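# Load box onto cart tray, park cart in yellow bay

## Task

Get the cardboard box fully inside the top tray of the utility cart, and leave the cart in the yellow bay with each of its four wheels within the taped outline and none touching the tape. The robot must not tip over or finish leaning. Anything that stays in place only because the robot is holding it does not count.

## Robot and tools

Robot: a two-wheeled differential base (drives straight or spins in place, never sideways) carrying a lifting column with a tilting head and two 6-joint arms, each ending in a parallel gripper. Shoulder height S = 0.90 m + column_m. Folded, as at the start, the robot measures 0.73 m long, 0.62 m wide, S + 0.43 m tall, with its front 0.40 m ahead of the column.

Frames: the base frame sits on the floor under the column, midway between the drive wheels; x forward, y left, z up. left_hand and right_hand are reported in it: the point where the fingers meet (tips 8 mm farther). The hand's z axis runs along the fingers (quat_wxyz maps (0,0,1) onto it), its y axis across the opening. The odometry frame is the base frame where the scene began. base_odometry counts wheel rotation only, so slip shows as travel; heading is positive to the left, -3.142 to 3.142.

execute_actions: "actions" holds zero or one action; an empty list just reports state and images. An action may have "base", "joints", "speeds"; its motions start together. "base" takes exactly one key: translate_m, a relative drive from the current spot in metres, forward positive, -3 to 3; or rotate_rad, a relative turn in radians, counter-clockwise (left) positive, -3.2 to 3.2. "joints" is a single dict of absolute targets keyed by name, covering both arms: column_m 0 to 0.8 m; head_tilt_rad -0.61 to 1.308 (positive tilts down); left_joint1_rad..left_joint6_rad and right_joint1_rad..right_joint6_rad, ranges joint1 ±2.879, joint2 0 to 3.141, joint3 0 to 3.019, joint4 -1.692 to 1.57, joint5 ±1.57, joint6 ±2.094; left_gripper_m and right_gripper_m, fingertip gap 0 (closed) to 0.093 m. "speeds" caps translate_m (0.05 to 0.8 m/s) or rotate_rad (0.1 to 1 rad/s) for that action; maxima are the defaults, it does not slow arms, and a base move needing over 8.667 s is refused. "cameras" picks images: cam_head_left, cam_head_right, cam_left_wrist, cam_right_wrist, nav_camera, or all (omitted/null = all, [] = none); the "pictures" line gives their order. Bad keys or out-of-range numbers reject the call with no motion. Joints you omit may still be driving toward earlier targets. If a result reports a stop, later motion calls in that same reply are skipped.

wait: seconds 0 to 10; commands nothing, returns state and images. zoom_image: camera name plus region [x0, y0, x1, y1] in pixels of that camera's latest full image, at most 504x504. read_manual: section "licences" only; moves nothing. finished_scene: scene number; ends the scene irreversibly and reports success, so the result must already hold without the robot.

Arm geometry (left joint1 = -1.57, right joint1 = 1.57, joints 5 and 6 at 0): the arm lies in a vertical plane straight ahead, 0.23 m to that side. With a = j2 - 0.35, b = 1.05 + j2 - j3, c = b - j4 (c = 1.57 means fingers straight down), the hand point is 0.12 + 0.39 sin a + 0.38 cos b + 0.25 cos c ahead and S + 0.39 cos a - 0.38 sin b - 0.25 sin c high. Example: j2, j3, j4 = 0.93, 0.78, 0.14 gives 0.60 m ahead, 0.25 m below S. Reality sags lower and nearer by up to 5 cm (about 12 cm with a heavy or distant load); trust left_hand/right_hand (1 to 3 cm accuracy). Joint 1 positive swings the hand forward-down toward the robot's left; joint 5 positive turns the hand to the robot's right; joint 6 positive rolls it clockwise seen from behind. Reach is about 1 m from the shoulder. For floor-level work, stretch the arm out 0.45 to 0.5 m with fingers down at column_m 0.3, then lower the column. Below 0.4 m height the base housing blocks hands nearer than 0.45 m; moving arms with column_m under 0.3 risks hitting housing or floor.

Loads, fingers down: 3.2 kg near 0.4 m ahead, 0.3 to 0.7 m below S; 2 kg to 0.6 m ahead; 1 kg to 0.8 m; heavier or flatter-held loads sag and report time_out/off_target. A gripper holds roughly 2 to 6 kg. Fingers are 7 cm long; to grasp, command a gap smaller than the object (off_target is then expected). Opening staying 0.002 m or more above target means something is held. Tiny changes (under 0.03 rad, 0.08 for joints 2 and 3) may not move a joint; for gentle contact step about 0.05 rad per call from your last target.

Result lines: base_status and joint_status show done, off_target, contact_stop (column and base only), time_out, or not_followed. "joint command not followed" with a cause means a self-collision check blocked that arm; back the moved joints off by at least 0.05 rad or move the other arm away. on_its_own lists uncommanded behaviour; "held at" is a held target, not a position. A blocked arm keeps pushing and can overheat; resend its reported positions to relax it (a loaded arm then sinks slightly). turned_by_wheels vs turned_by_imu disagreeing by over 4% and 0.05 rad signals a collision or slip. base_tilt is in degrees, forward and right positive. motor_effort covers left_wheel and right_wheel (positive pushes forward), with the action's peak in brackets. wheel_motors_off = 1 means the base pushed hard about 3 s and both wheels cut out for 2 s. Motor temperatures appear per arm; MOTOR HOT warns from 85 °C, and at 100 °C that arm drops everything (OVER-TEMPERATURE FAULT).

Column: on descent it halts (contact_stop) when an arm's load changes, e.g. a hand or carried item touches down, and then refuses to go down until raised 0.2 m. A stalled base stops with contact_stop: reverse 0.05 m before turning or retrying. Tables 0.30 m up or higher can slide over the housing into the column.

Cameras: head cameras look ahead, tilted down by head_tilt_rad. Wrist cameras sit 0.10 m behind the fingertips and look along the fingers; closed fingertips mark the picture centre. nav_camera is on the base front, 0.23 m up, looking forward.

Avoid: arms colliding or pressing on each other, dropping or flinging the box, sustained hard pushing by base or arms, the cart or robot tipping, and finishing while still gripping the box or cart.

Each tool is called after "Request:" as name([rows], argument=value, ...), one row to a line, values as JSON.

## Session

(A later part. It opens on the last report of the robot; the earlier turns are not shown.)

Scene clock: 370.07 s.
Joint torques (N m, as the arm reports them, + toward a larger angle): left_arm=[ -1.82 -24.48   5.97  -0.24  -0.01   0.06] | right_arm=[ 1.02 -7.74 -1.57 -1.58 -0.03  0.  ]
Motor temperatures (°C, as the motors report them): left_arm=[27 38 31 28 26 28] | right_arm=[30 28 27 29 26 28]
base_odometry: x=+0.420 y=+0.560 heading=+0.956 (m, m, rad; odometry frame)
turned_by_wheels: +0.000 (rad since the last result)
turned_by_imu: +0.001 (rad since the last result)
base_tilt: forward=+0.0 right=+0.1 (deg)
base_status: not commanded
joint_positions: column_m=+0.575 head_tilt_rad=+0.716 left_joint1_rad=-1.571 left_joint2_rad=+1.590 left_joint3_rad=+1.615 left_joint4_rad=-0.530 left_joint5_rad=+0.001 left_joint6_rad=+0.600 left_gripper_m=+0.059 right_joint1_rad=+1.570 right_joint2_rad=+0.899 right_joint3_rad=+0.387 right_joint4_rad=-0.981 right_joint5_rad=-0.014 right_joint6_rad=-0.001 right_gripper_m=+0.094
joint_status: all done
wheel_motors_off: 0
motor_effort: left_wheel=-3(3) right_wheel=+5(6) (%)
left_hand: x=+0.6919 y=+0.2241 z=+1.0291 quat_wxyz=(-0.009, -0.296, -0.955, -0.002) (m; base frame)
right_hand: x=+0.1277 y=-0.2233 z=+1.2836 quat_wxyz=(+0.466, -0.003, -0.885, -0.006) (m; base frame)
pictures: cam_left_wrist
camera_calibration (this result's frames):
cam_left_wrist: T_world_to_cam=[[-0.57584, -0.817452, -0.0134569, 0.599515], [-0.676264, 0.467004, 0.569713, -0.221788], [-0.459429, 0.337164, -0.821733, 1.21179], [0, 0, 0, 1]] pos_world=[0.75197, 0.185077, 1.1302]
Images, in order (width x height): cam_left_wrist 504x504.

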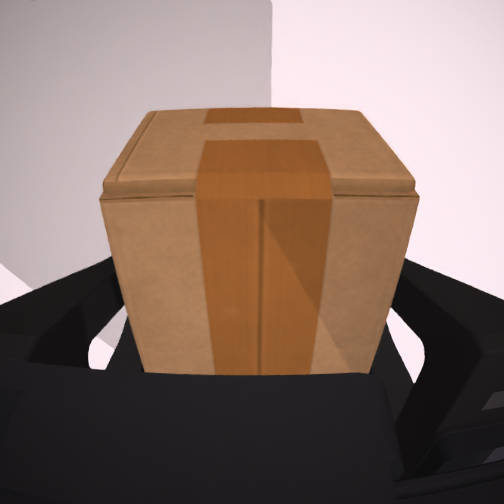

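Request:
execute_actions([
  {"base": {"rotate_rad": 2.63}},
], cameras=["cam_head_left", "cam_head_right", "nav_camera"])

Scene clock: 387.57 s.
Joint torques (N m, as the arm reports them, + toward a larger angle): left_arm=[ -2.24 -24.5    6.06  -0.29   0.02   0.08] | right_arm=[ 1.06 -7.4  -1.59 -1.54 -0.03  0.  ]
Motor temperatures (°C, as the motors report them): left_arm=[27 38 31 28 26 28] | right_arm=[30 28 27 29 26 28]
base_odometry: x=+0.420 y=+0.560 heading=-2.697 (m, m, rad; odometry frame)
turned_by_wheels: +2.630 (rad since the last result)
turned_by_imu: +2.596 (rad since the last result)
base_tilt: forward=+0.1 right=+0.2 (deg)
base_status: done
joint_positions: column_m=+0.575 head_tilt_rad=+0.716 left_joint1_rad=-1.568 left_joint2_rad=+1.590 left_joint3_rad=+1.615 left_joint4_rad=-0.530 left_joint5_rad=+0.000 left_joint6_rad=+0.600 left_gripper_m=+0.059 right_joint1_rad=+1.570 right_joint2_rad=+0.899 right_joint3_rad=+0.387 right_joint4_rad=-0.981 right_joint5_rad=-0.014 right_joint6_rad=-0.001 right_gripper_m=+0.094
joint_status: not commanded
wheel_motors_off: 0
motor_effort: left_wheel=-1(44) right_wheel=+0(41) (%)
left_hand: x=+0.6919 y=+0.2264 z=+1.0291 quat_wxyz=(-0.009, -0.295, -0.956, -0.004) (m; base frame)
right_hand: x=+0.1277 y=-0.2233 z=+1.2836 quat_wxyz=(+0.466, -0.003, -0.885, -0.006) (m; base frame)
pictures: cam_head_left, cam_head_right, nav_camera
camera_calibration (this result's frames):
cam_head_left: T_world_to_cam=[[0.0885111, -0.994684, -0.0526281, 0.112307], [-0.664521, -0.0196078, -0.747013, 1.20152], [0.74201, 0.101091, -0.662723, 0.919969], [0, 0, 0, 1]] pos_world=[0.105867, 0.0422683, 1.51314]
cam_head_right: T_world_to_cam=[[0.0896491, -0.99454, -0.0534205, 0.0326923], [-0.65485, -0.0184465, -0.755534, 1.20828], [0.750423, 0.102715, -0.652928, 0.89757], [0, 0, 0, 1]] pos_world=[0.114756, -0.0373919, 1.50069]
Images, in order (width x height): cam_head_left 672x504, cam_head_right 672x504, nav_camera 672x504.

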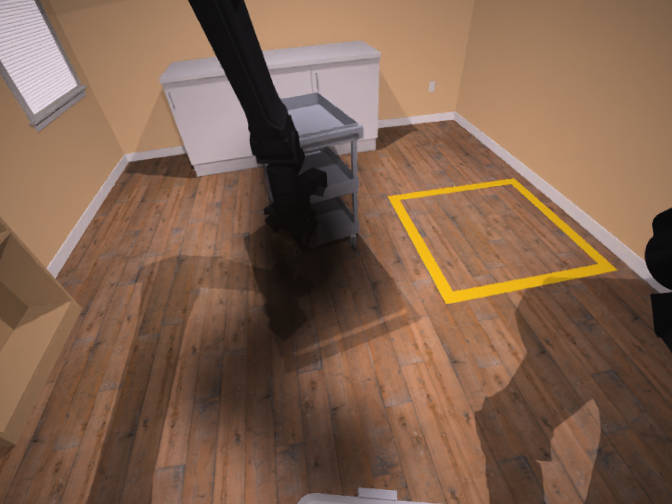

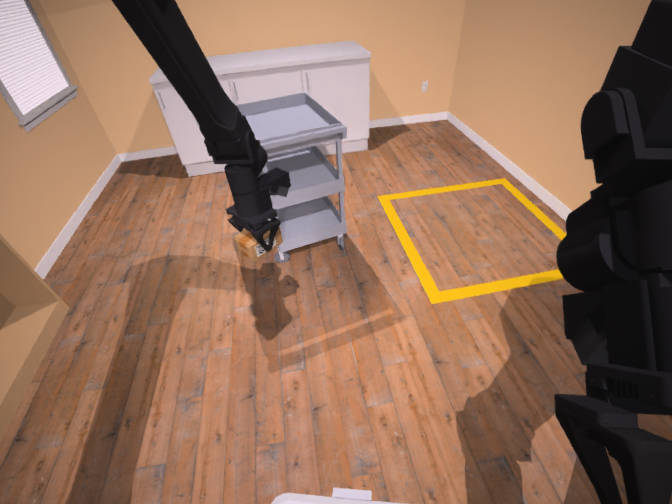

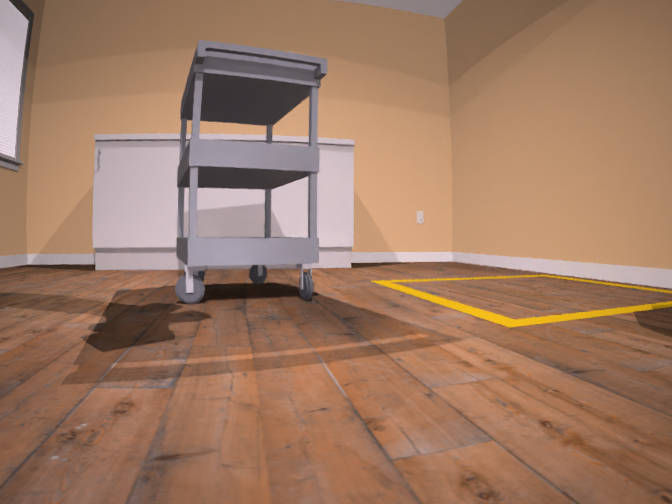

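Request:
zoom_image(camera="nav_camera", region=[150, 20, 370, 320])

Region (150, 20, 370, 320) of nav_camera's 672x504 image, scaled by 1.680, with more detail than that image has; it fills the left 370 columns of this view, and the rest is white.

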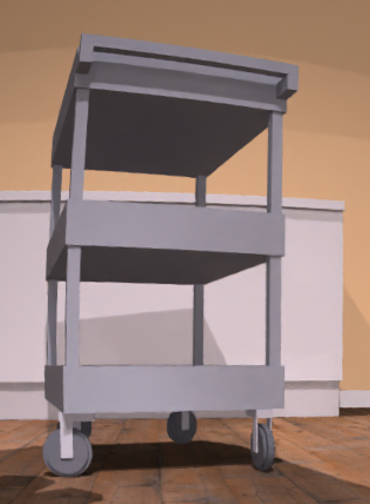

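Request:
execute_actions([
  {"base": {"translate_m": 1.15}, "joints": {"head_tilt_rad": 0.85}},
], cameras=["cam_head_left", "cam_head_right", "cam_left_wrist", "nav_camera"])

Scene clock: 428.50 s.
Joint torques (N m, as the arm reports them, + toward a larger angle): left_arm=[ -1.97 -24.24   6.24  -0.3    0.03   0.07] | right_arm=[ 1.03 -8.06 -1.34 -1.59 -0.03  0.  ]
Motor temperatures (°C, as the motors report them): left_arm=[27 39 32 28 26 28] | right_arm=[30 28 27 29 26 28]
base_odometry: x=-0.618 y=+0.065 heading=-2.697 (m, m, rad; odometry frame)
turned_by_wheels: +0.000 (rad since the last result)
turned_by_imu: +0.002 (rad since the last result)
base_tilt: forward=-0.1 right=+0.3 (deg)
base_status: done
joint_positions: column_m=+0.575 head_tilt_rad=+0.852 left_joint1_rad=-1.568 left_joint2_rad=+1.590 left_joint3_rad=+1.612 left_joint4_rad=-0.530 left_joint5_rad=+0.000 left_joint6_rad=+0.600 left_gripper_m=+0.059 right_joint1_rad=+1.570 right_joint2_rad=+0.899 right_joint3_rad=+0.387 right_joint4_rad=-0.981 right_joint5_rad=-0.014 right_joint6_rad=-0.001 right_gripper_m=+0.094
joint_status: all done
wheel_motors_off: 0
motor_effort: left_wheel=+0(49) right_wheel=+0(51) (%)
left_hand: x=+0.6906 y=+0.2264 z=+1.0286 quat_wxyz=(-0.008, -0.295, -0.956, -0.003) (m; base frame)
right_hand: x=+0.1278 y=-0.2233 z=+1.2836 quat_wxyz=(+0.466, -0.003, -0.885, -0.006) (m; base frame)
pictures: cam_head_left, cam_head_right, cam_left_wrist, nav_camera
camera_calibration (this result's frames):
cam_head_left: T_world_to_cam=[[0.0806007, -0.994684, -0.0640895, 0.130593], [-0.759237, -0.0196078, -0.650519, 1.05563], [0.645804, 0.101091, -0.756781, 1.0716], [0, 0, 0, 1]] pos_world=[0.0989092, 0.0422683, 1.50604]
cam_head_right: T_world_to_cam=[[0.0816214, -0.99454, -0.0650281, 0.0512124], [-0.750804, -0.0184465, -0.660267, 1.06438], [0.655463, 0.102715, -0.74821, 1.05105], [0, 0, 0, 1]] pos_world=[0.106037, -0.0373919, 1.49251]
cam_left_wrist: T_world_to_cam=[[-0.574612, -0.81829, -0.0149244, 0.601443], [-0.675674, 0.464017, 0.572846, -0.226413], [-0.461829, 0.339248, -0.819527, 1.20897], [0, 0, 0, 1]] pos_world=[0.750952, 0.187074, 1.12946]
Images, in order (width x height): cam_head_left 672x504, cam_head_right 672x504, cam_left_wrist 504x504, nav_camera 672x504.

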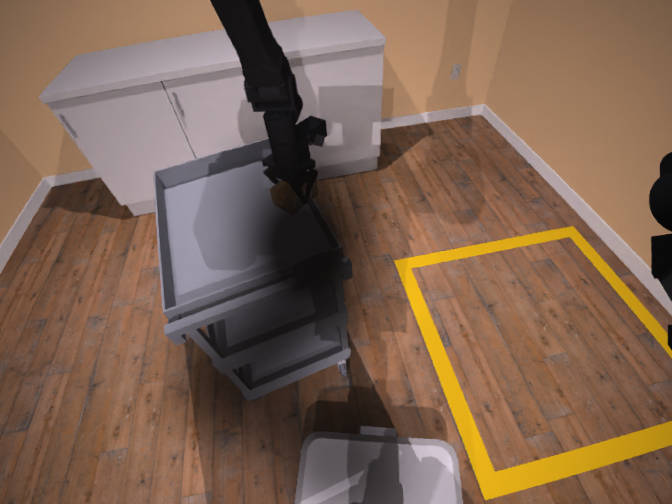

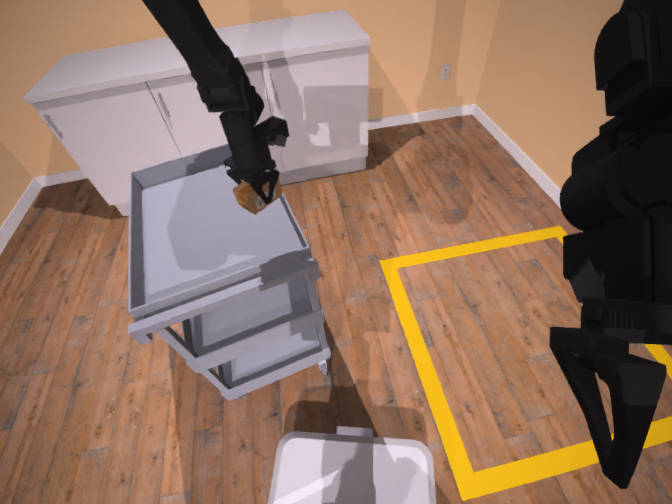

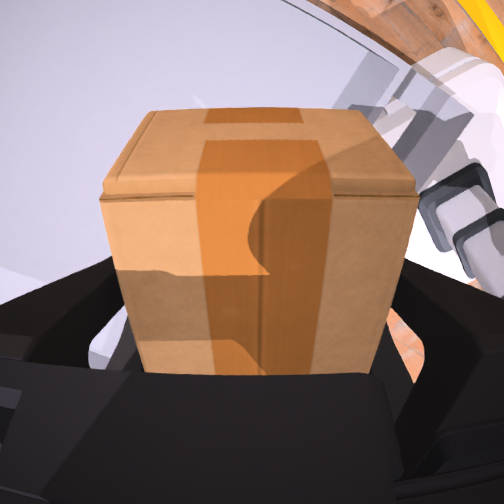

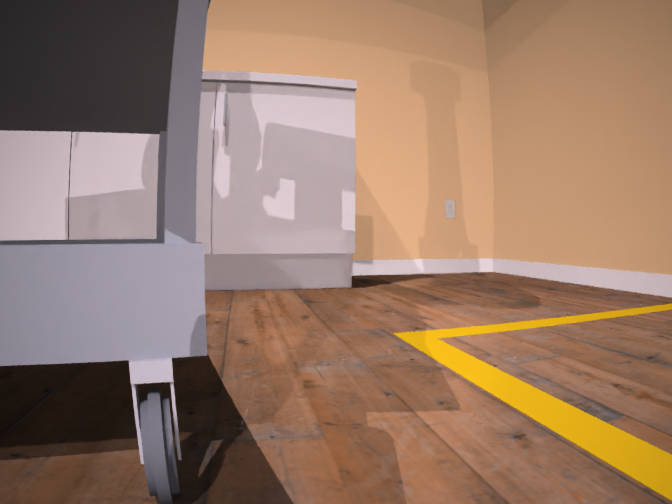

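Request:
zoom_image(camera="cam_head_right", region=[110, 140, 350, 410])

Request:
zoom_image(camera="cam_head_left", region=[140, 140, 380, 410])

Region (110, 140, 350, 410) of cam_head_right's 672x504 image, scaled by 1.867, with more detail than that image has.

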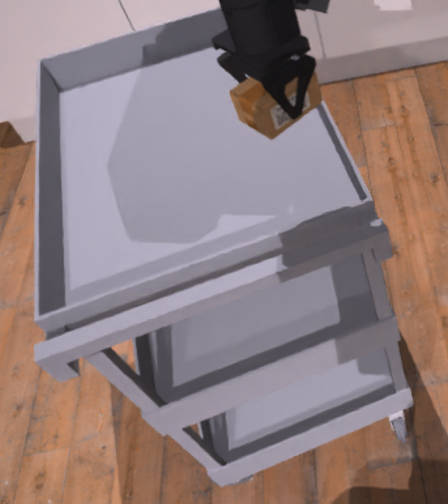

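Region (140, 140, 380, 410) of cam_head_left's 672x504 image, scaled by 1.867, with more detail than that image has.

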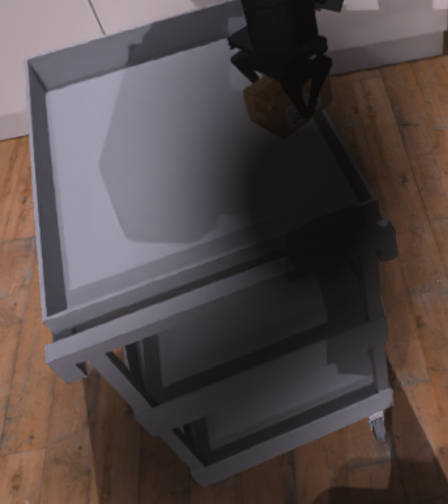

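Request:
execute_actions([
  {"base": {"rotate_rad": 0.23}, "joints": {"left_joint2_rad": 1.78, "left_joint3_rad": 2.15, "left_joint4_rad": -0.88, "left_joint6_rad": -0.25, "right_joint1_rad": 1.571, "right_joint2_rad": 1.62, "right_joint3_rad": 1.72, "right_joint4_rad": -0.62, "right_joint5_rad": 0, "right_joint6_rad": 0, "right_gripper_m": 0.093}},
], cameras=["cam_head_left", "cam_head_right", "cam_left_wrist"])

Scene clock: 550.33 s.
Joint torques (N m, as the arm reports them, + toward a larger angle): left_arm=[ -1.96 -30.29   9.35  -0.38  -0.06  -0.14] | right_arm=[  1.1  -24.49   6.79   0.32   0.01   0.01]
Motor temperatures (°C, as the motors report them): left_arm=[27 41 32 28 26 28] | right_arm=[30 29 27 29 26 28]
base_odometry: x=-0.618 y=+0.065 heading=-2.468 (m, m, rad; odometry frame)
turned_by_wheels: +0.229 (rad since the last result)
turned_by_imu: +0.221 (rad since the last result)
base_tilt: forward=+0.1 right=+0.4 (deg)
base_status: done
joint_positions: column_m=+0.575 head_tilt_rad=+0.852 left_joint1_rad=-1.569 left_joint2_rad=+1.790 left_joint3_rad=+2.135 left_joint4_rad=-0.878 left_joint5_rad=+0.000 left_joint6_rad=-0.240 left_gripper_m=+0.059 right_joint1_rad=+1.570 right_joint2_rad=+1.612 right_joint3_rad=+1.709 right_joint4_rad=-0.622 right_joint5_rad=-0.001 right_joint6_rad=-0.001 right_gripper_m=+0.093
joint_status: all done
wheel_motors_off: 0
motor_effort: left_wheel=-2(43) right_wheel=+0(43) (%)
left_hand: x=+0.7947 y=+0.2259 z=+1.0333 quat_wxyz=(+0.005, +0.120, -0.993, -0.001) (m; base frame)
right_hand: x=+0.7123 y=-0.2259 z=+1.0359 quat_wxyz=(+0.001, +0.000, -1.000, +0.000) (m; base frame)
pictures: cam_head_left, cam_head_right, cam_left_wrist
camera_calibration (this result's frames):
cam_head_left: T_world_to_cam=[[0.0806007, -0.994684, -0.0640895, 0.130593], [-0.759237, -0.0196078, -0.650519, 1.05563], [0.645804, 0.101091, -0.756781, 1.0716], [0, 0, 0, 1]] pos_world=[0.0989092, 0.0422683, 1.50604]
cam_head_right: T_world_to_cam=[[0.0816214, -0.99454, -0.0650281, 0.0512124], [-0.750804, -0.0184465, -0.660267, 1.06438], [0.655463, 0.102715, -0.74821, 1.05105], [0, 0, 0, 1]] pos_world=[0.106037, -0.0373919, 1.49251]
cam_left_wrist: T_world_to_cam=[[0.225329, -0.974255, -0.00731159, 0.0526019], [-0.785561, -0.186116, 0.590131, 0.0578032], [-0.576299, -0.12723, -0.807275, 1.44476], [0, 0, 0, 1]] pos_world=[0.866171, 0.245822, 1.13259]
Images, in order (width x height): cam_head_left 672x504, cam_head_right 672x504, cam_left_wrist 504x504.

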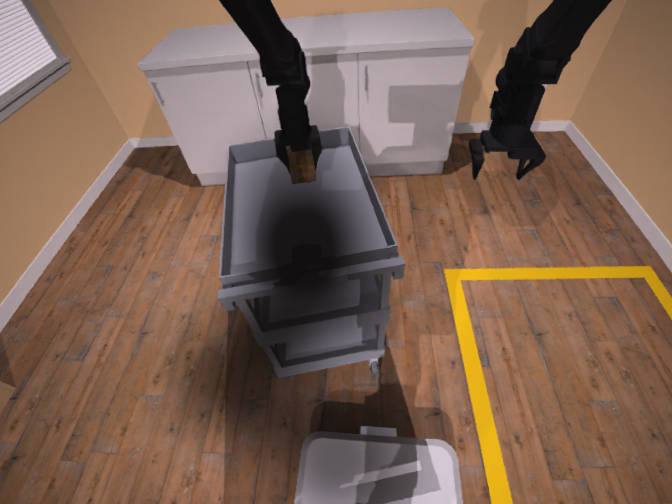

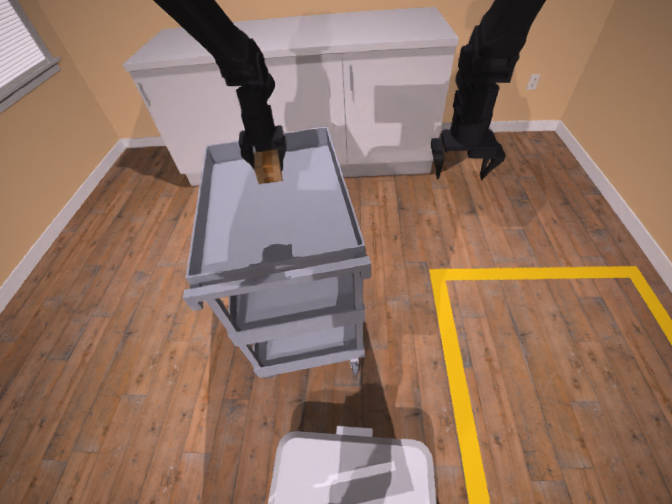

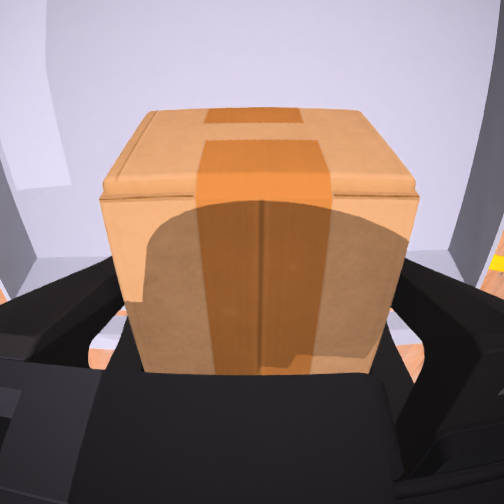

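Request:
execute_actions([
  {"joints": {"column_m": 0.41}},
], cameras=["cam_head_right", "cam_left_wrist"])

Scene clock: 568.80 s.
Joint torques (N m, as the arm reports them, + toward a larger angle): left_arm=[ -1.93 -30.38   9.27  -0.38  -0.06  -0.14] | right_arm=[  1.   -25.47   6.44   0.31   0.01   0.01]
Motor temperatures (°C, as the motors report them): left_arm=[27 43 34 28 26 28] | right_arm=[30 31 29 29 26 28]
base_odometry: x=-0.618 y=+0.065 heading=-2.468 (m, m, rad; odometry frame)
turned_by_wheels: +0.000 (rad since the last result)
turned_by_imu: +0.001 (rad since the last result)
base_tilt: forward=+0.1 right=+0.3 (deg)
base_status: not commanded
joint_positions: column_m=+0.410 head_tilt_rad=+0.852 left_joint1_rad=-1.569 left_joint2_rad=+1.790 left_joint3_rad=+2.135 left_joint4_rad=-0.878 left_joint5_rad=+0.000 left_joint6_rad=-0.240 left_gripper_m=+0.059 right_joint1_rad=+1.570 right_joint2_rad=+1.612 right_joint3_rad=+1.709 right_joint4_rad=-0.622 right_joint5_rad=-0.001 right_joint6_rad=-0.001 right_gripper_m=+0.093
joint_status: all done
wheel_motors_off: 0
motor_effort: left_wheel=-2(3) right_wheel=+1(1) (%)
left_hand: x=+0.7946 y=+0.2259 z=+0.8683 quat_wxyz=(+0.005, +0.120, -0.993, -0.001) (m; base frame)
right_hand: x=+0.7122 y=-0.2259 z=+0.8708 quat_wxyz=(+0.001, +0.000, -1.000, +0.000) (m; base frame)
pictures: cam_head_right, cam_left_wrist
camera_calibration (this result's frames):
cam_head_right: T_world_to_cam=[[0.0816214, -0.99454, -0.0650281, 0.0404897], [-0.750804, -0.0184465, -0.660267, 0.955503], [0.655463, 0.102715, -0.74821, 0.927672], [0, 0, 0, 1]] pos_world=[0.106037, -0.0373919, 1.32761]
cam_left_wrist: T_world_to_cam=[[0.225327, -0.974255, -0.00739719, 0.0515138], [-0.785336, -0.186116, 0.59043, 0.15459], [-0.576606, -0.12723, -0.807055, 1.31151], [0, 0, 0, 1]] pos_world=[0.866021, 0.245823, 0.967564]
Images, in order (width x height): cam_head_right 672x504, cam_left_wrist 504x504.

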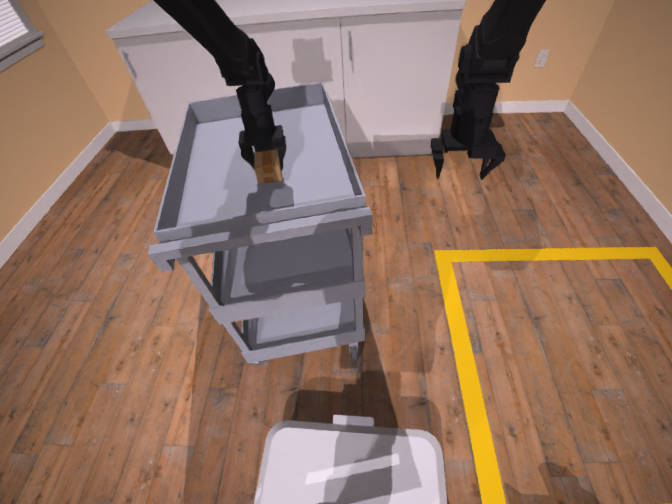

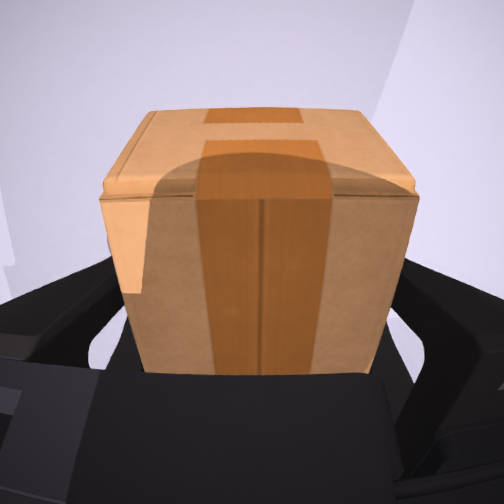

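Request:
zoom_image(camera="cam_head_right", region=[140, 70, 390, 280])

Region (140, 70, 390, 280) of cam_head_right's 672x504 image, scaled by 2.016, with more detail than that image has; it fills the top 423 rows of this view, and the rest is white.

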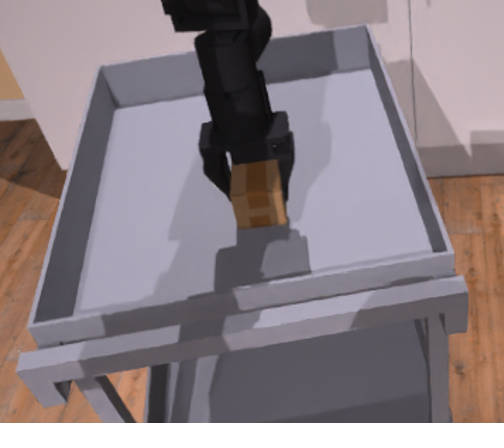

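Request:
execute_actions([
  {"joints": {"column_m": 0.378}},
], cameras=["cam_head_right", "cam_left_wrist"])

Scene clock: 591.57 s.
Joint torques (N m, as the arm reports them, + toward a larger angle): left_arm=[ -1.77 -30.27   9.39  -0.38  -0.05  -0.14] | right_arm=[  1.02 -23.85   6.66   0.3    0.01   0.01]
Motor temperatures (°C, as the motors report them): left_arm=[27 44 34 28 26 28] | right_arm=[30 32 29 29 26 28]
base_odometry: x=-0.618 y=+0.065 heading=-2.468 (m, m, rad; odometry frame)
turned_by_wheels: +0.000 (rad since the last result)
turned_by_imu: +0.001 (rad since the last result)
base_tilt: forward=+0.0 right=+0.0 (deg)
base_status: not commanded
joint_positions: column_m=+0.378 head_tilt_rad=+0.852 left_joint1_rad=-1.569 left_joint2_rad=+1.790 left_joint3_rad=+2.135 left_joint4_rad=-0.878 left_joint5_rad=+0.000 left_joint6_rad=-0.240 left_gripper_m=+0.059 right_joint1_rad=+1.570 right_joint2_rad=+1.612 right_joint3_rad=+1.709 right_joint4_rad=-0.622 right_joint5_rad=-0.001 right_joint6_rad=-0.001 right_gripper_m=+0.093
joint_status: all done
wheel_motors_off: 0
motor_effort: left_wheel=-4(3) right_wheel=+3(2) (%)
left_hand: x=+0.7946 y=+0.2259 z=+0.8363 quat_wxyz=(+0.005, +0.120, -0.993, -0.001) (m; base frame)
right_hand: x=+0.7122 y=-0.2259 z=+0.8388 quat_wxyz=(+0.001, +0.000, -1.000, +0.000) (m; base frame)
pictures: cam_head_right, cam_left_wrist
camera_calibration (this result's frames):
cam_head_right: T_world_to_cam=[[0.0816214, -0.99454, -0.0650281, 0.03841], [-0.750804, -0.0184465, -0.660267, 0.934387], [0.655463, 0.102715, -0.74821, 0.903743], [0, 0, 0, 1]] pos_world=[0.106037, -0.0373919, 1.29563]
cam_left_wrist: T_world_to_cam=[[0.225327, -0.974255, -0.00739719, 0.0512772], [-0.785336, -0.186116, 0.59043, 0.173473], [-0.576606, -0.12723, -0.807055, 1.2857], [0, 0, 0, 1]] pos_world=[0.866021, 0.245823, 0.935582]
Images, in order (width x height): cam_head_right 672x504, cam_left_wrist 504x504.

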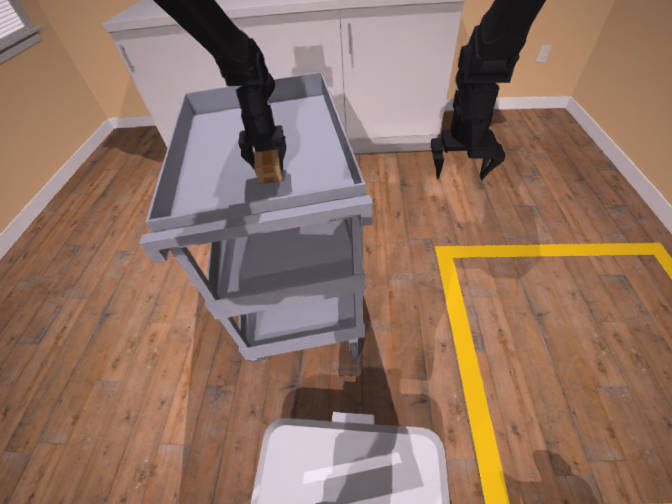

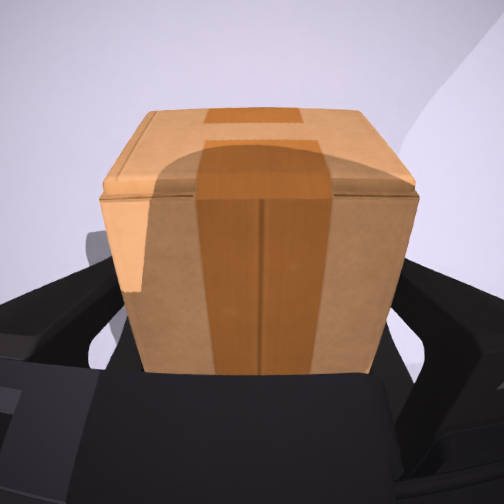

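Request:
execute_actions([
  {"joints": {"column_m": 0.362}},
], cameras=["cam_head_right", "cam_left_wrist"])

Scene clock: 598.00 s.
Joint torques (N m, as the arm reports them, + toward a larger angle): left_arm=[ -1.85 -29.04   9.44  -0.16  -0.16  -0.13] | right_arm=[  1.1  -24.53   6.57   0.32   0.01   0.01]
Motor temperatures (°C, as the motors report them): left_arm=[27 44 35 28 26 28] | right_arm=[30 32 29 29 26 28]
base_odometry: x=-0.618 y=+0.065 heading=-2.468 (m, m, rad; odometry frame)
turned_by_wheels: +0.000 (rad since the last result)
turned_by_imu: +0.001 (rad since the last result)
base_tilt: forward=+0.1 right=+0.3 (deg)
base_status: not commanded
joint_positions: column_m=+0.362 head_tilt_rad=+0.852 left_joint1_rad=-1.569 left_joint2_rad=+1.775 left_joint3_rad=+2.135 left_joint4_rad=-0.882 left_joint5_rad=+0.002 left_joint6_rad=-0.240 left_gripper_m=+0.059 right_joint1_rad=+1.570 right_joint2_rad=+1.614 right_joint3_rad=+1.709 right_joint4_rad=-0.622 right_joint5_rad=-0.001 right_joint6_rad=-0.001 right_gripper_m=+0.093
joint_status: all done
wheel_motors_off: 0
motor_effort: left_wheel=-3(4) right_wheel=+0(4) (%)
left_hand: x=+0.8001 y=+0.2256 z=+0.8304 quat_wxyz=(+0.000, +0.120, -0.993, +0.000) (m; base frame)
right_hand: x=+0.7117 y=-0.2259 z=+0.8222 quat_wxyz=(+0.002, +0.000, -1.000, +0.000) (m; base frame)
pictures: cam_head_right, cam_left_wrist
camera_calibration (this result's frames):
cam_head_right: T_world_to_cam=[[0.0816214, -0.99454, -0.0650281, 0.0373704], [-0.750804, -0.0184465, -0.660267, 0.923832], [0.655463, 0.102715, -0.74821, 0.891781], [0, 0, 0, 1]] pos_world=[0.106037, -0.0373919, 1.27965]
cam_left_wrist: T_world_to_cam=[[0.225374, -0.974267, -0.00314152, 0.0460943], [-0.791603, -0.184996, 0.582359, 0.192713], [-0.567954, -0.128762, -0.812926, 1.28231], [0, 0, 0, 1]] pos_world=[0.870457, 0.245672, 0.930338]
Images, in order (width x height): cam_head_right 672x504, cam_left_wrist 504x504.

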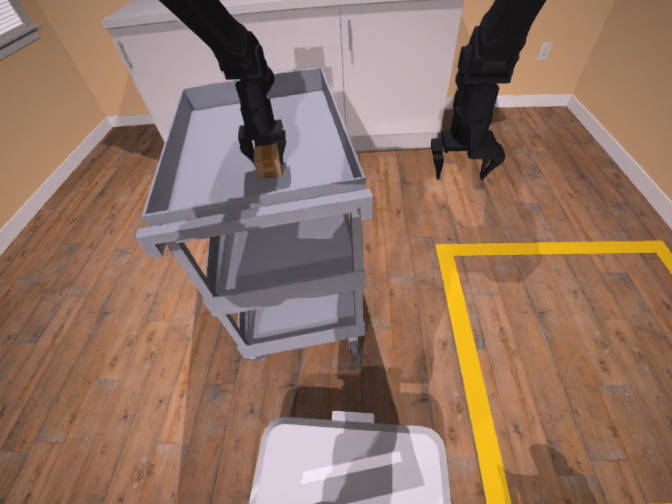

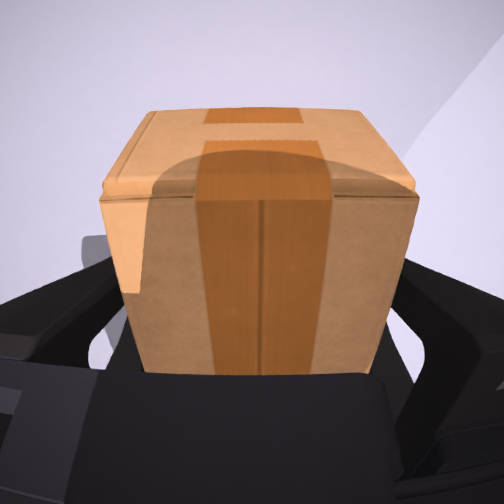

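Request:
execute_actions([
  {"joints": {"left_gripper_m": 0.093, "column_m": 0.46}},
], cameras=["cam_head_right", "cam_left_wrist"])

Scene clock: 606.03 s.
Joint torques (N m, as the arm reports them, + toward a larger angle): left_arm=[ -1.9  -29.2    9.43  -0.24  -0.14  -0.14] | right_arm=[  0.89 -24.48   6.65   0.33   0.01   0.01]
Motor temperatures (°C, as the motors report them): left_arm=[27 44 35 28 26 28] | right_arm=[30 32 29 29 26 28]
base_odometry: x=-0.618 y=+0.065 heading=-2.468 (m, m, rad; odometry frame)
turned_by_wheels: +0.000 (rad since the last result)
turned_by_imu: +0.001 (rad since the last result)
base_tilt: forward=+0.1 right=+0.3 (deg)
base_status: not commanded
joint_positions: column_m=+0.460 head_tilt_rad=+0.852 left_joint1_rad=-1.569 left_joint2_rad=+1.775 left_joint3_rad=+2.135 left_joint4_rad=-0.881 left_joint5_rad=+0.002 left_joint6_rad=-0.240 left_gripper_m=+0.093 right_joint1_rad=+1.570 right_joint2_rad=+1.614 right_joint3_rad=+1.709 right_joint4_rad=-0.622 right_joint5_rad=-0.001 right_joint6_rad=-0.001 right_gripper_m=+0.093
joint_status: all done
wheel_motors_off: 0
motor_effort: left_wheel=-4(4) right_wheel=+4(3) (%)
left_hand: x=+0.8003 y=+0.2256 z=+0.9282 quat_wxyz=(-0.001, +0.120, -0.993, +0.000) (m; base frame)
right_hand: x=+0.7115 y=-0.2259 z=+0.9198 quat_wxyz=(+0.002, +0.000, -1.000, +0.000) (m; base frame)
pictures: cam_head_right, cam_left_wrist
camera_calibration (this result's frames):
cam_head_right: T_world_to_cam=[[0.0816206, -0.99454, -0.0650292, 0.0437343], [-0.750813, -0.0184465, -0.660258, 0.988418], [0.655453, 0.102715, -0.748219, 0.964998], [0, 0, 0, 1]] pos_world=[0.106036, -0.0373919, 1.37748]
cam_left_wrist: T_world_to_cam=[[0.225375, -0.974268, -0.00288467, 0.0460989], [-0.792269, -0.184996, 0.581452, 0.137333], [-0.567024, -0.12876, -0.813575, 1.36186], [0, 0, 0, 1]] pos_world=[0.870624, 0.245672, 1.02826]
Images, in order (width x height): cam_head_right 672x504, cam_left_wrist 504x504.

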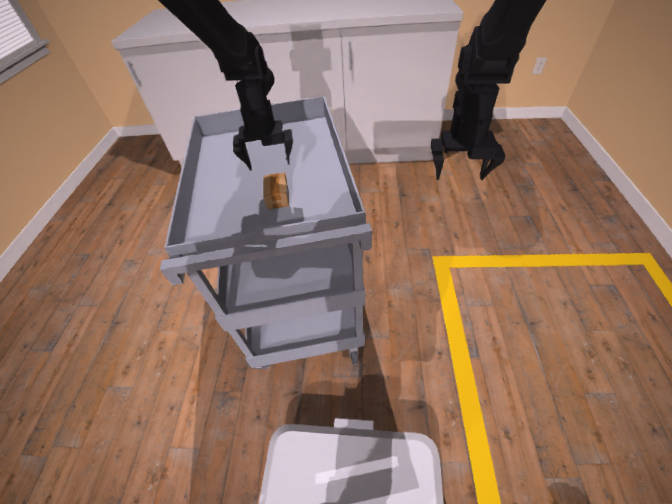

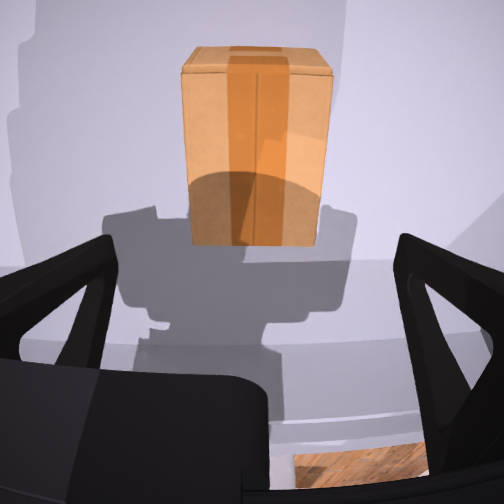

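Request:
execute_actions([
  {"base": {"rotate_rad": 0.285}, "joints": {"column_m": 0.48, "left_joint2_rad": 1.60, "left_joint3_rad": 1.72, "left_joint4_rad": -0.62, "left_joint6_rad": 0.0}, "speeds": {"rotate_rad": 0.5}},
], cameras=["cam_head_right", "cam_left_wrist", "cam_right_wrist"])

Scene clock: 625.73 s.
Joint torques (N m, as the arm reports them, + toward a larger angle): left_arm=[ -2.21 -25.69   7.88  -0.24  -0.06   0.06] | right_arm=[  0.88 -24.99   6.75   0.28  -0.01   0.01]
Motor temperatures (°C, as the motors report them): left_arm=[27 44 35 28 26 28] | right_arm=[30 33 30 29 26 28]
base_odometry: x=-0.618 y=+0.065 heading=-2.183 (m, m, rad; odometry frame)
turned_by_wheels: +0.285 (rad since the last result)
turned_by_imu: +0.280 (rad since the last result)
base_tilt: forward=+0.0 right=+0.1 (deg)
base_status: done
joint_positions: column_m=+0.480 head_tilt_rad=+0.852 left_joint1_rad=-1.568 left_joint2_rad=+1.587 left_joint3_rad=+1.702 left_joint4_rad=-0.622 left_joint5_rad=+0.001 left_joint6_rad=-0.010 left_gripper_m=+0.093 right_joint1_rad=+1.570 right_joint2_rad=+1.615 right_joint3_rad=+1.709 right_joint4_rad=-0.622 right_joint5_rad=-0.001 right_joint6_rad=-0.001 right_gripper_m=+0.093
joint_status: all done
wheel_motors_off: 0
motor_effort: left_wheel=+0(44) right_wheel=+0(21) (%)
left_hand: x=+0.7199 y=+0.2260 z=+0.9544 quat_wxyz=(-0.009, +0.005, -1.000, -0.001) (m; base frame)
right_hand: x=+0.7111 y=-0.2260 z=+0.9394 quat_wxyz=(+0.002, +0.000, -1.000, +0.000) (m; base frame)
pictures: cam_head_right, cam_left_wrist, cam_right_wrist
camera_calibration (this result's frames):
cam_head_right: T_world_to_cam=[[0.0816206, -0.99454, -0.0650292, 0.0450369], [-0.750813, -0.0184465, -0.660258, 1.00164], [0.655453, 0.102715, -0.748219, 0.979986], [0, 0, 0, 1]] pos_world=[0.106036, -0.0373919, 1.39752]
cam_left_wrist: T_world_to_cam=[[-0.0028388, -0.999982, -0.00522307, 0.237065], [-0.822448, -0.000636335, 0.56884, 0.050523], [-0.568834, 0.00591053, -0.822431, 1.31688], [0, 0, 0, 1]] pos_world=[0.79131, 0.22931, 1.05554]
cam_right_wrist: T_world_to_cam=[[-0.0048059, -0.999951, 0.00866416, -0.234523], [-0.815519, 0.00893335, 0.578661, 0.0411118], [-0.57871, -0.0042848, -0.815522, 1.29834], [0, 0, 0, 1]] pos_world=[0.783765, -0.229316, 1.03707]
Images, in order (width x height): cam_head_right 672x504, cam_left_wrist 504x504, cam_right_wrist 504x504.

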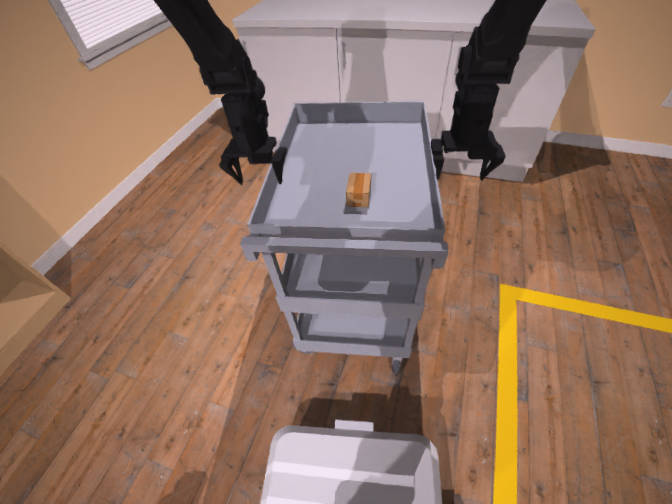

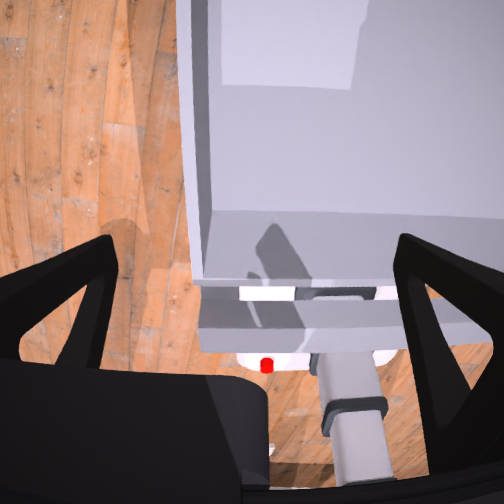

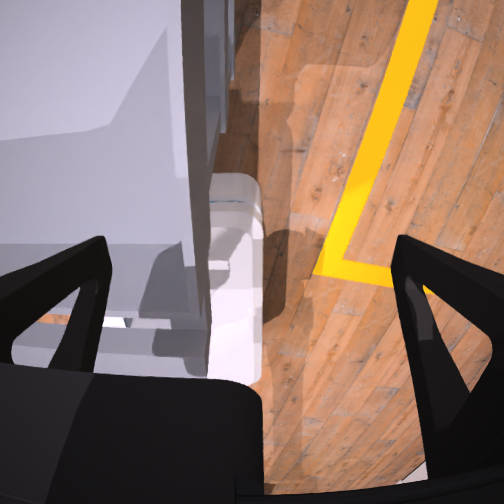

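Request:
execute_actions([
  {"joints": {"column_m": 0.38, "left_joint1_rad": -1.522, "right_joint1_rad": 1.617, "left_joint6_rad": 0.05, "right_joint6_rad": 0.05}},
], cameras=["cam_head_right", "cam_left_wrist", "cam_right_wrist"])

Scene clock: 652.07 s.
Joint torques (N m, as the arm reports them, + toward a larger angle): left_arm=[ -1.13 -25.22   7.96  -0.15  -0.07   0.06] | right_arm=[  1.88 -24.63   6.72   0.29  -0.03   0.06]
Motor temperatures (°C, as the motors report them): left_arm=[27 44 34 28 26 28] | right_arm=[30 33 30 29 26 28]
base_odometry: x=-0.618 y=+0.065 heading=-2.183 (m, m, rad; odometry frame)
turned_by_wheels: +0.000 (rad since the last result)
turned_by_imu: +0.001 (rad since the last result)
base_tilt: forward=+0.1 right=+0.4 (deg)
base_status: not commanded
joint_positions: column_m=+0.380 head_tilt_rad=+0.852 left_joint1_rad=-1.520 left_joint2_rad=+1.587 left_joint3_rad=+1.702 left_joint4_rad=-0.622 left_joint5_rad=+0.001 left_joint6_rad=+0.040 left_gripper_m=+0.093 right_joint1_rad=+1.613 right_joint2_rad=+1.615 right_joint3_rad=+1.709 right_joint4_rad=-0.622 right_joint5_rad=+0.000 right_joint6_rad=+0.045 right_gripper_m=+0.093
joint_status: all done
wheel_motors_off: 0
motor_effort: left_wheel=-5(7) right_wheel=+6(5) (%)
left_hand: x=+0.7194 y=+0.2595 z=+0.8552 quat_wxyz=(-0.008, -0.008, -1.000, -0.022) (m; base frame)
right_hand: x=+0.7108 y=-0.1957 z=+0.8400 quat_wxyz=(+0.003, -0.012, -1.000, -0.019) (m; base frame)
pictures: cam_head_right, cam_left_wrist, cam_right_wrist
camera_calibration (this result's frames):
cam_head_right: T_world_to_cam=[[0.0816206, -0.99454, -0.0650292, 0.0385406], [-0.750813, -0.0184465, -0.660258, 0.935685], [0.655453, 0.102715, -0.748219, 0.905241], [0, 0, 0, 1]] pos_world=[0.106036, -0.0373919, 1.29762]
cam_left_wrist: T_world_to_cam=[[-0.0285873, -0.998439, -0.0479804, 0.324668], [-0.821863, -0.00384419, 0.569672, 0.106293], [-0.568967, 0.0557187, -0.82047, 1.22038], [0, 0, 0, 1]] pos_world=[0.790999, 0.256572, 0.956315]
cam_right_wrist: T_world_to_cam=[[-0.0284518, -0.999193, -0.028369, -0.155276], [-0.814847, 0.00674556, 0.579637, 0.0963627], [-0.578978, 0.0396081, -0.814381, 1.22508], [0, 0, 0, 1]] pos_world=[0.783398, -0.204324, 0.937423]
Images, in order (width x height): cam_head_right 672x504, cam_left_wrist 504x504, cam_right_wrist 504x504.

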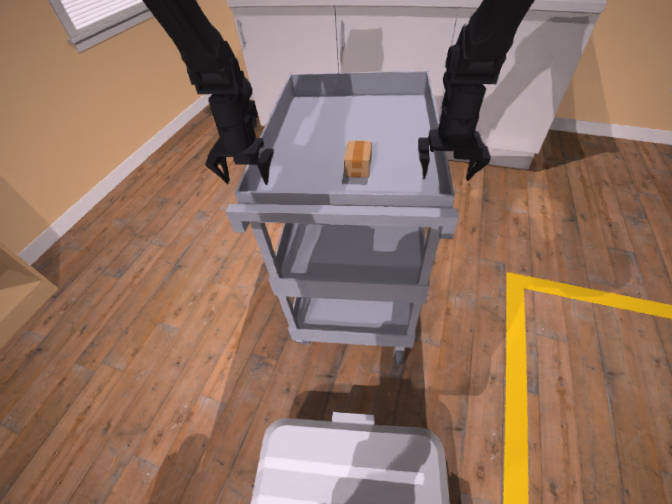

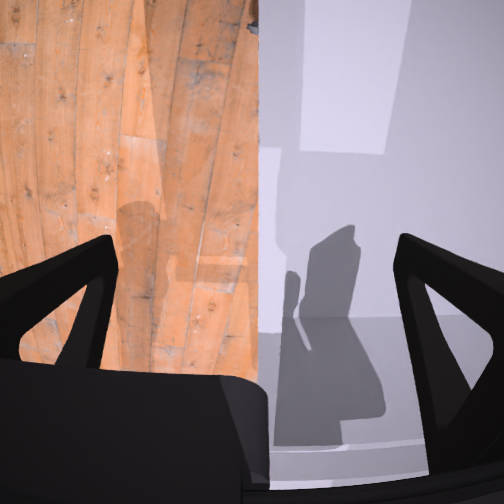

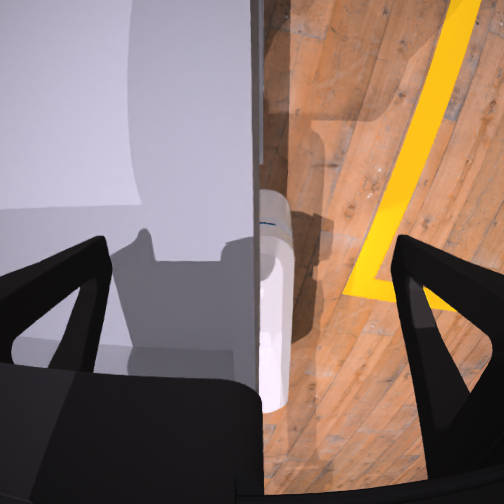

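Both grippers straddle the side walls, well centered. Close both.

Request:
execute_actions([
  {"joints": {"left_gripper_m": 0.0, "right_gripper_m": 0.0}},
], cameras=["cam_head_left", "cam_head_right"])

Scene clock: 657.83 s.
Joint torques (N m, as the arm reports them, + toward a larger angle): left_arm=[ -0.82 -25.28   7.85  -0.18  -0.45   0.06] | right_arm=[  1.63 -24.77   6.62   0.34  -0.31   0.13]
Motor temperatures (°C, as the motors report them): left_arm=[27 44 34 28 26 28] | right_arm=[30 33 30 29 26 28]
base_odometry: x=-0.618 y=+0.065 heading=-2.183 (m, m, rad; odometry frame)
turned_by_wheels: +0.000 (rad since the last result)
turned_by_imu: +0.001 (rad since the last result)
base_tilt: forward=+0.0 right=+0.2 (deg)
base_status: not commanded
joint_positions: column_m=+0.380 head_tilt_rad=+0.852 left_joint1_rad=-1.524 left_joint2_rad=+1.587 left_joint3_rad=+1.702 left_joint4_rad=-0.622 left_joint5_rad=+0.009 left_joint6_rad=+0.040 left_gripper_m=+0.005 right_joint1_rad=+1.616 right_joint2_rad=+1.615 right_joint3_rad=+1.709 right_joint4_rad=-0.622 right_joint5_rad=+0.007 right_joint6_rad=+0.038 right_gripper_m=+0.005
joint_status: left_gripper_m off_target (ended at +0.005, target +0.000); right_gripper_m off_target (ended at +0.005, target +0.000)
wheel_motors_off: 0
motor_effort: left_wheel=-5(5) right_wheel=+3(7) (%)
left_hand: x=+0.7195 y=+0.2552 z=+0.8550 quat_wxyz=(-0.008, -0.009, -1.000, -0.016) (m; base frame)
right_hand: x=+0.7108 y=-0.1948 z=+0.8400 quat_wxyz=(+0.003, -0.008, -1.000, -0.016) (m; base frame)
pictures: cam_head_left, cam_head_right
camera_calibration (this result's frames):
cam_head_left: T_world_to_cam=[[0.0805999, -0.994684, -0.0640905, 0.118104], [-0.759245, -0.0196078, -0.650509, 0.928843], [0.645795, 0.101091, -0.756789, 0.92412], [0, 0, 0, 1]] pos_world=[0.0989085, 0.0422683, 1.31115]
cam_head_right: T_world_to_cam=[[0.0816206, -0.99454, -0.0650292, 0.0385406], [-0.750812, -0.0184465, -0.660258, 0.935686], [0.655453, 0.102715, -0.748218, 0.905241], [0, 0, 0, 1]] pos_world=[0.106036, -0.0373919, 1.29762]
Images, in order (width x height): cam_head_left 672x504, cam_head_right 672x504.

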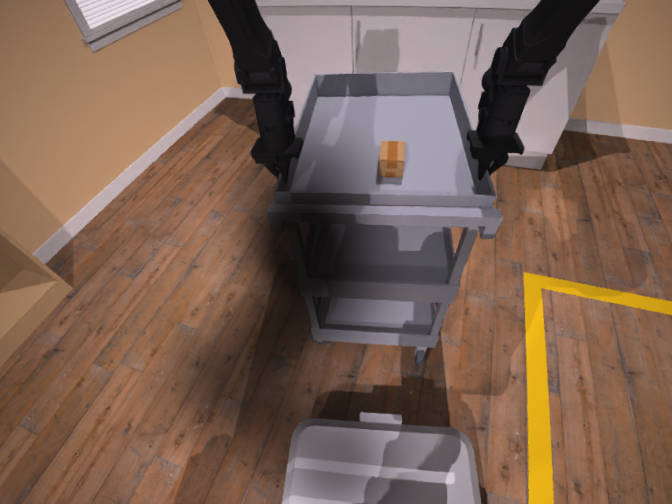

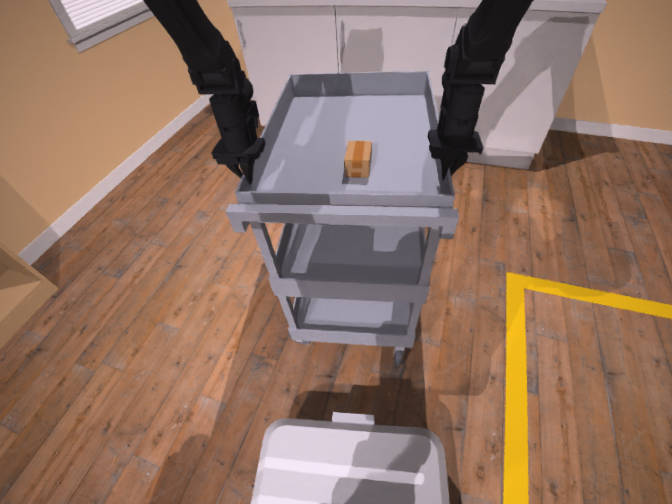

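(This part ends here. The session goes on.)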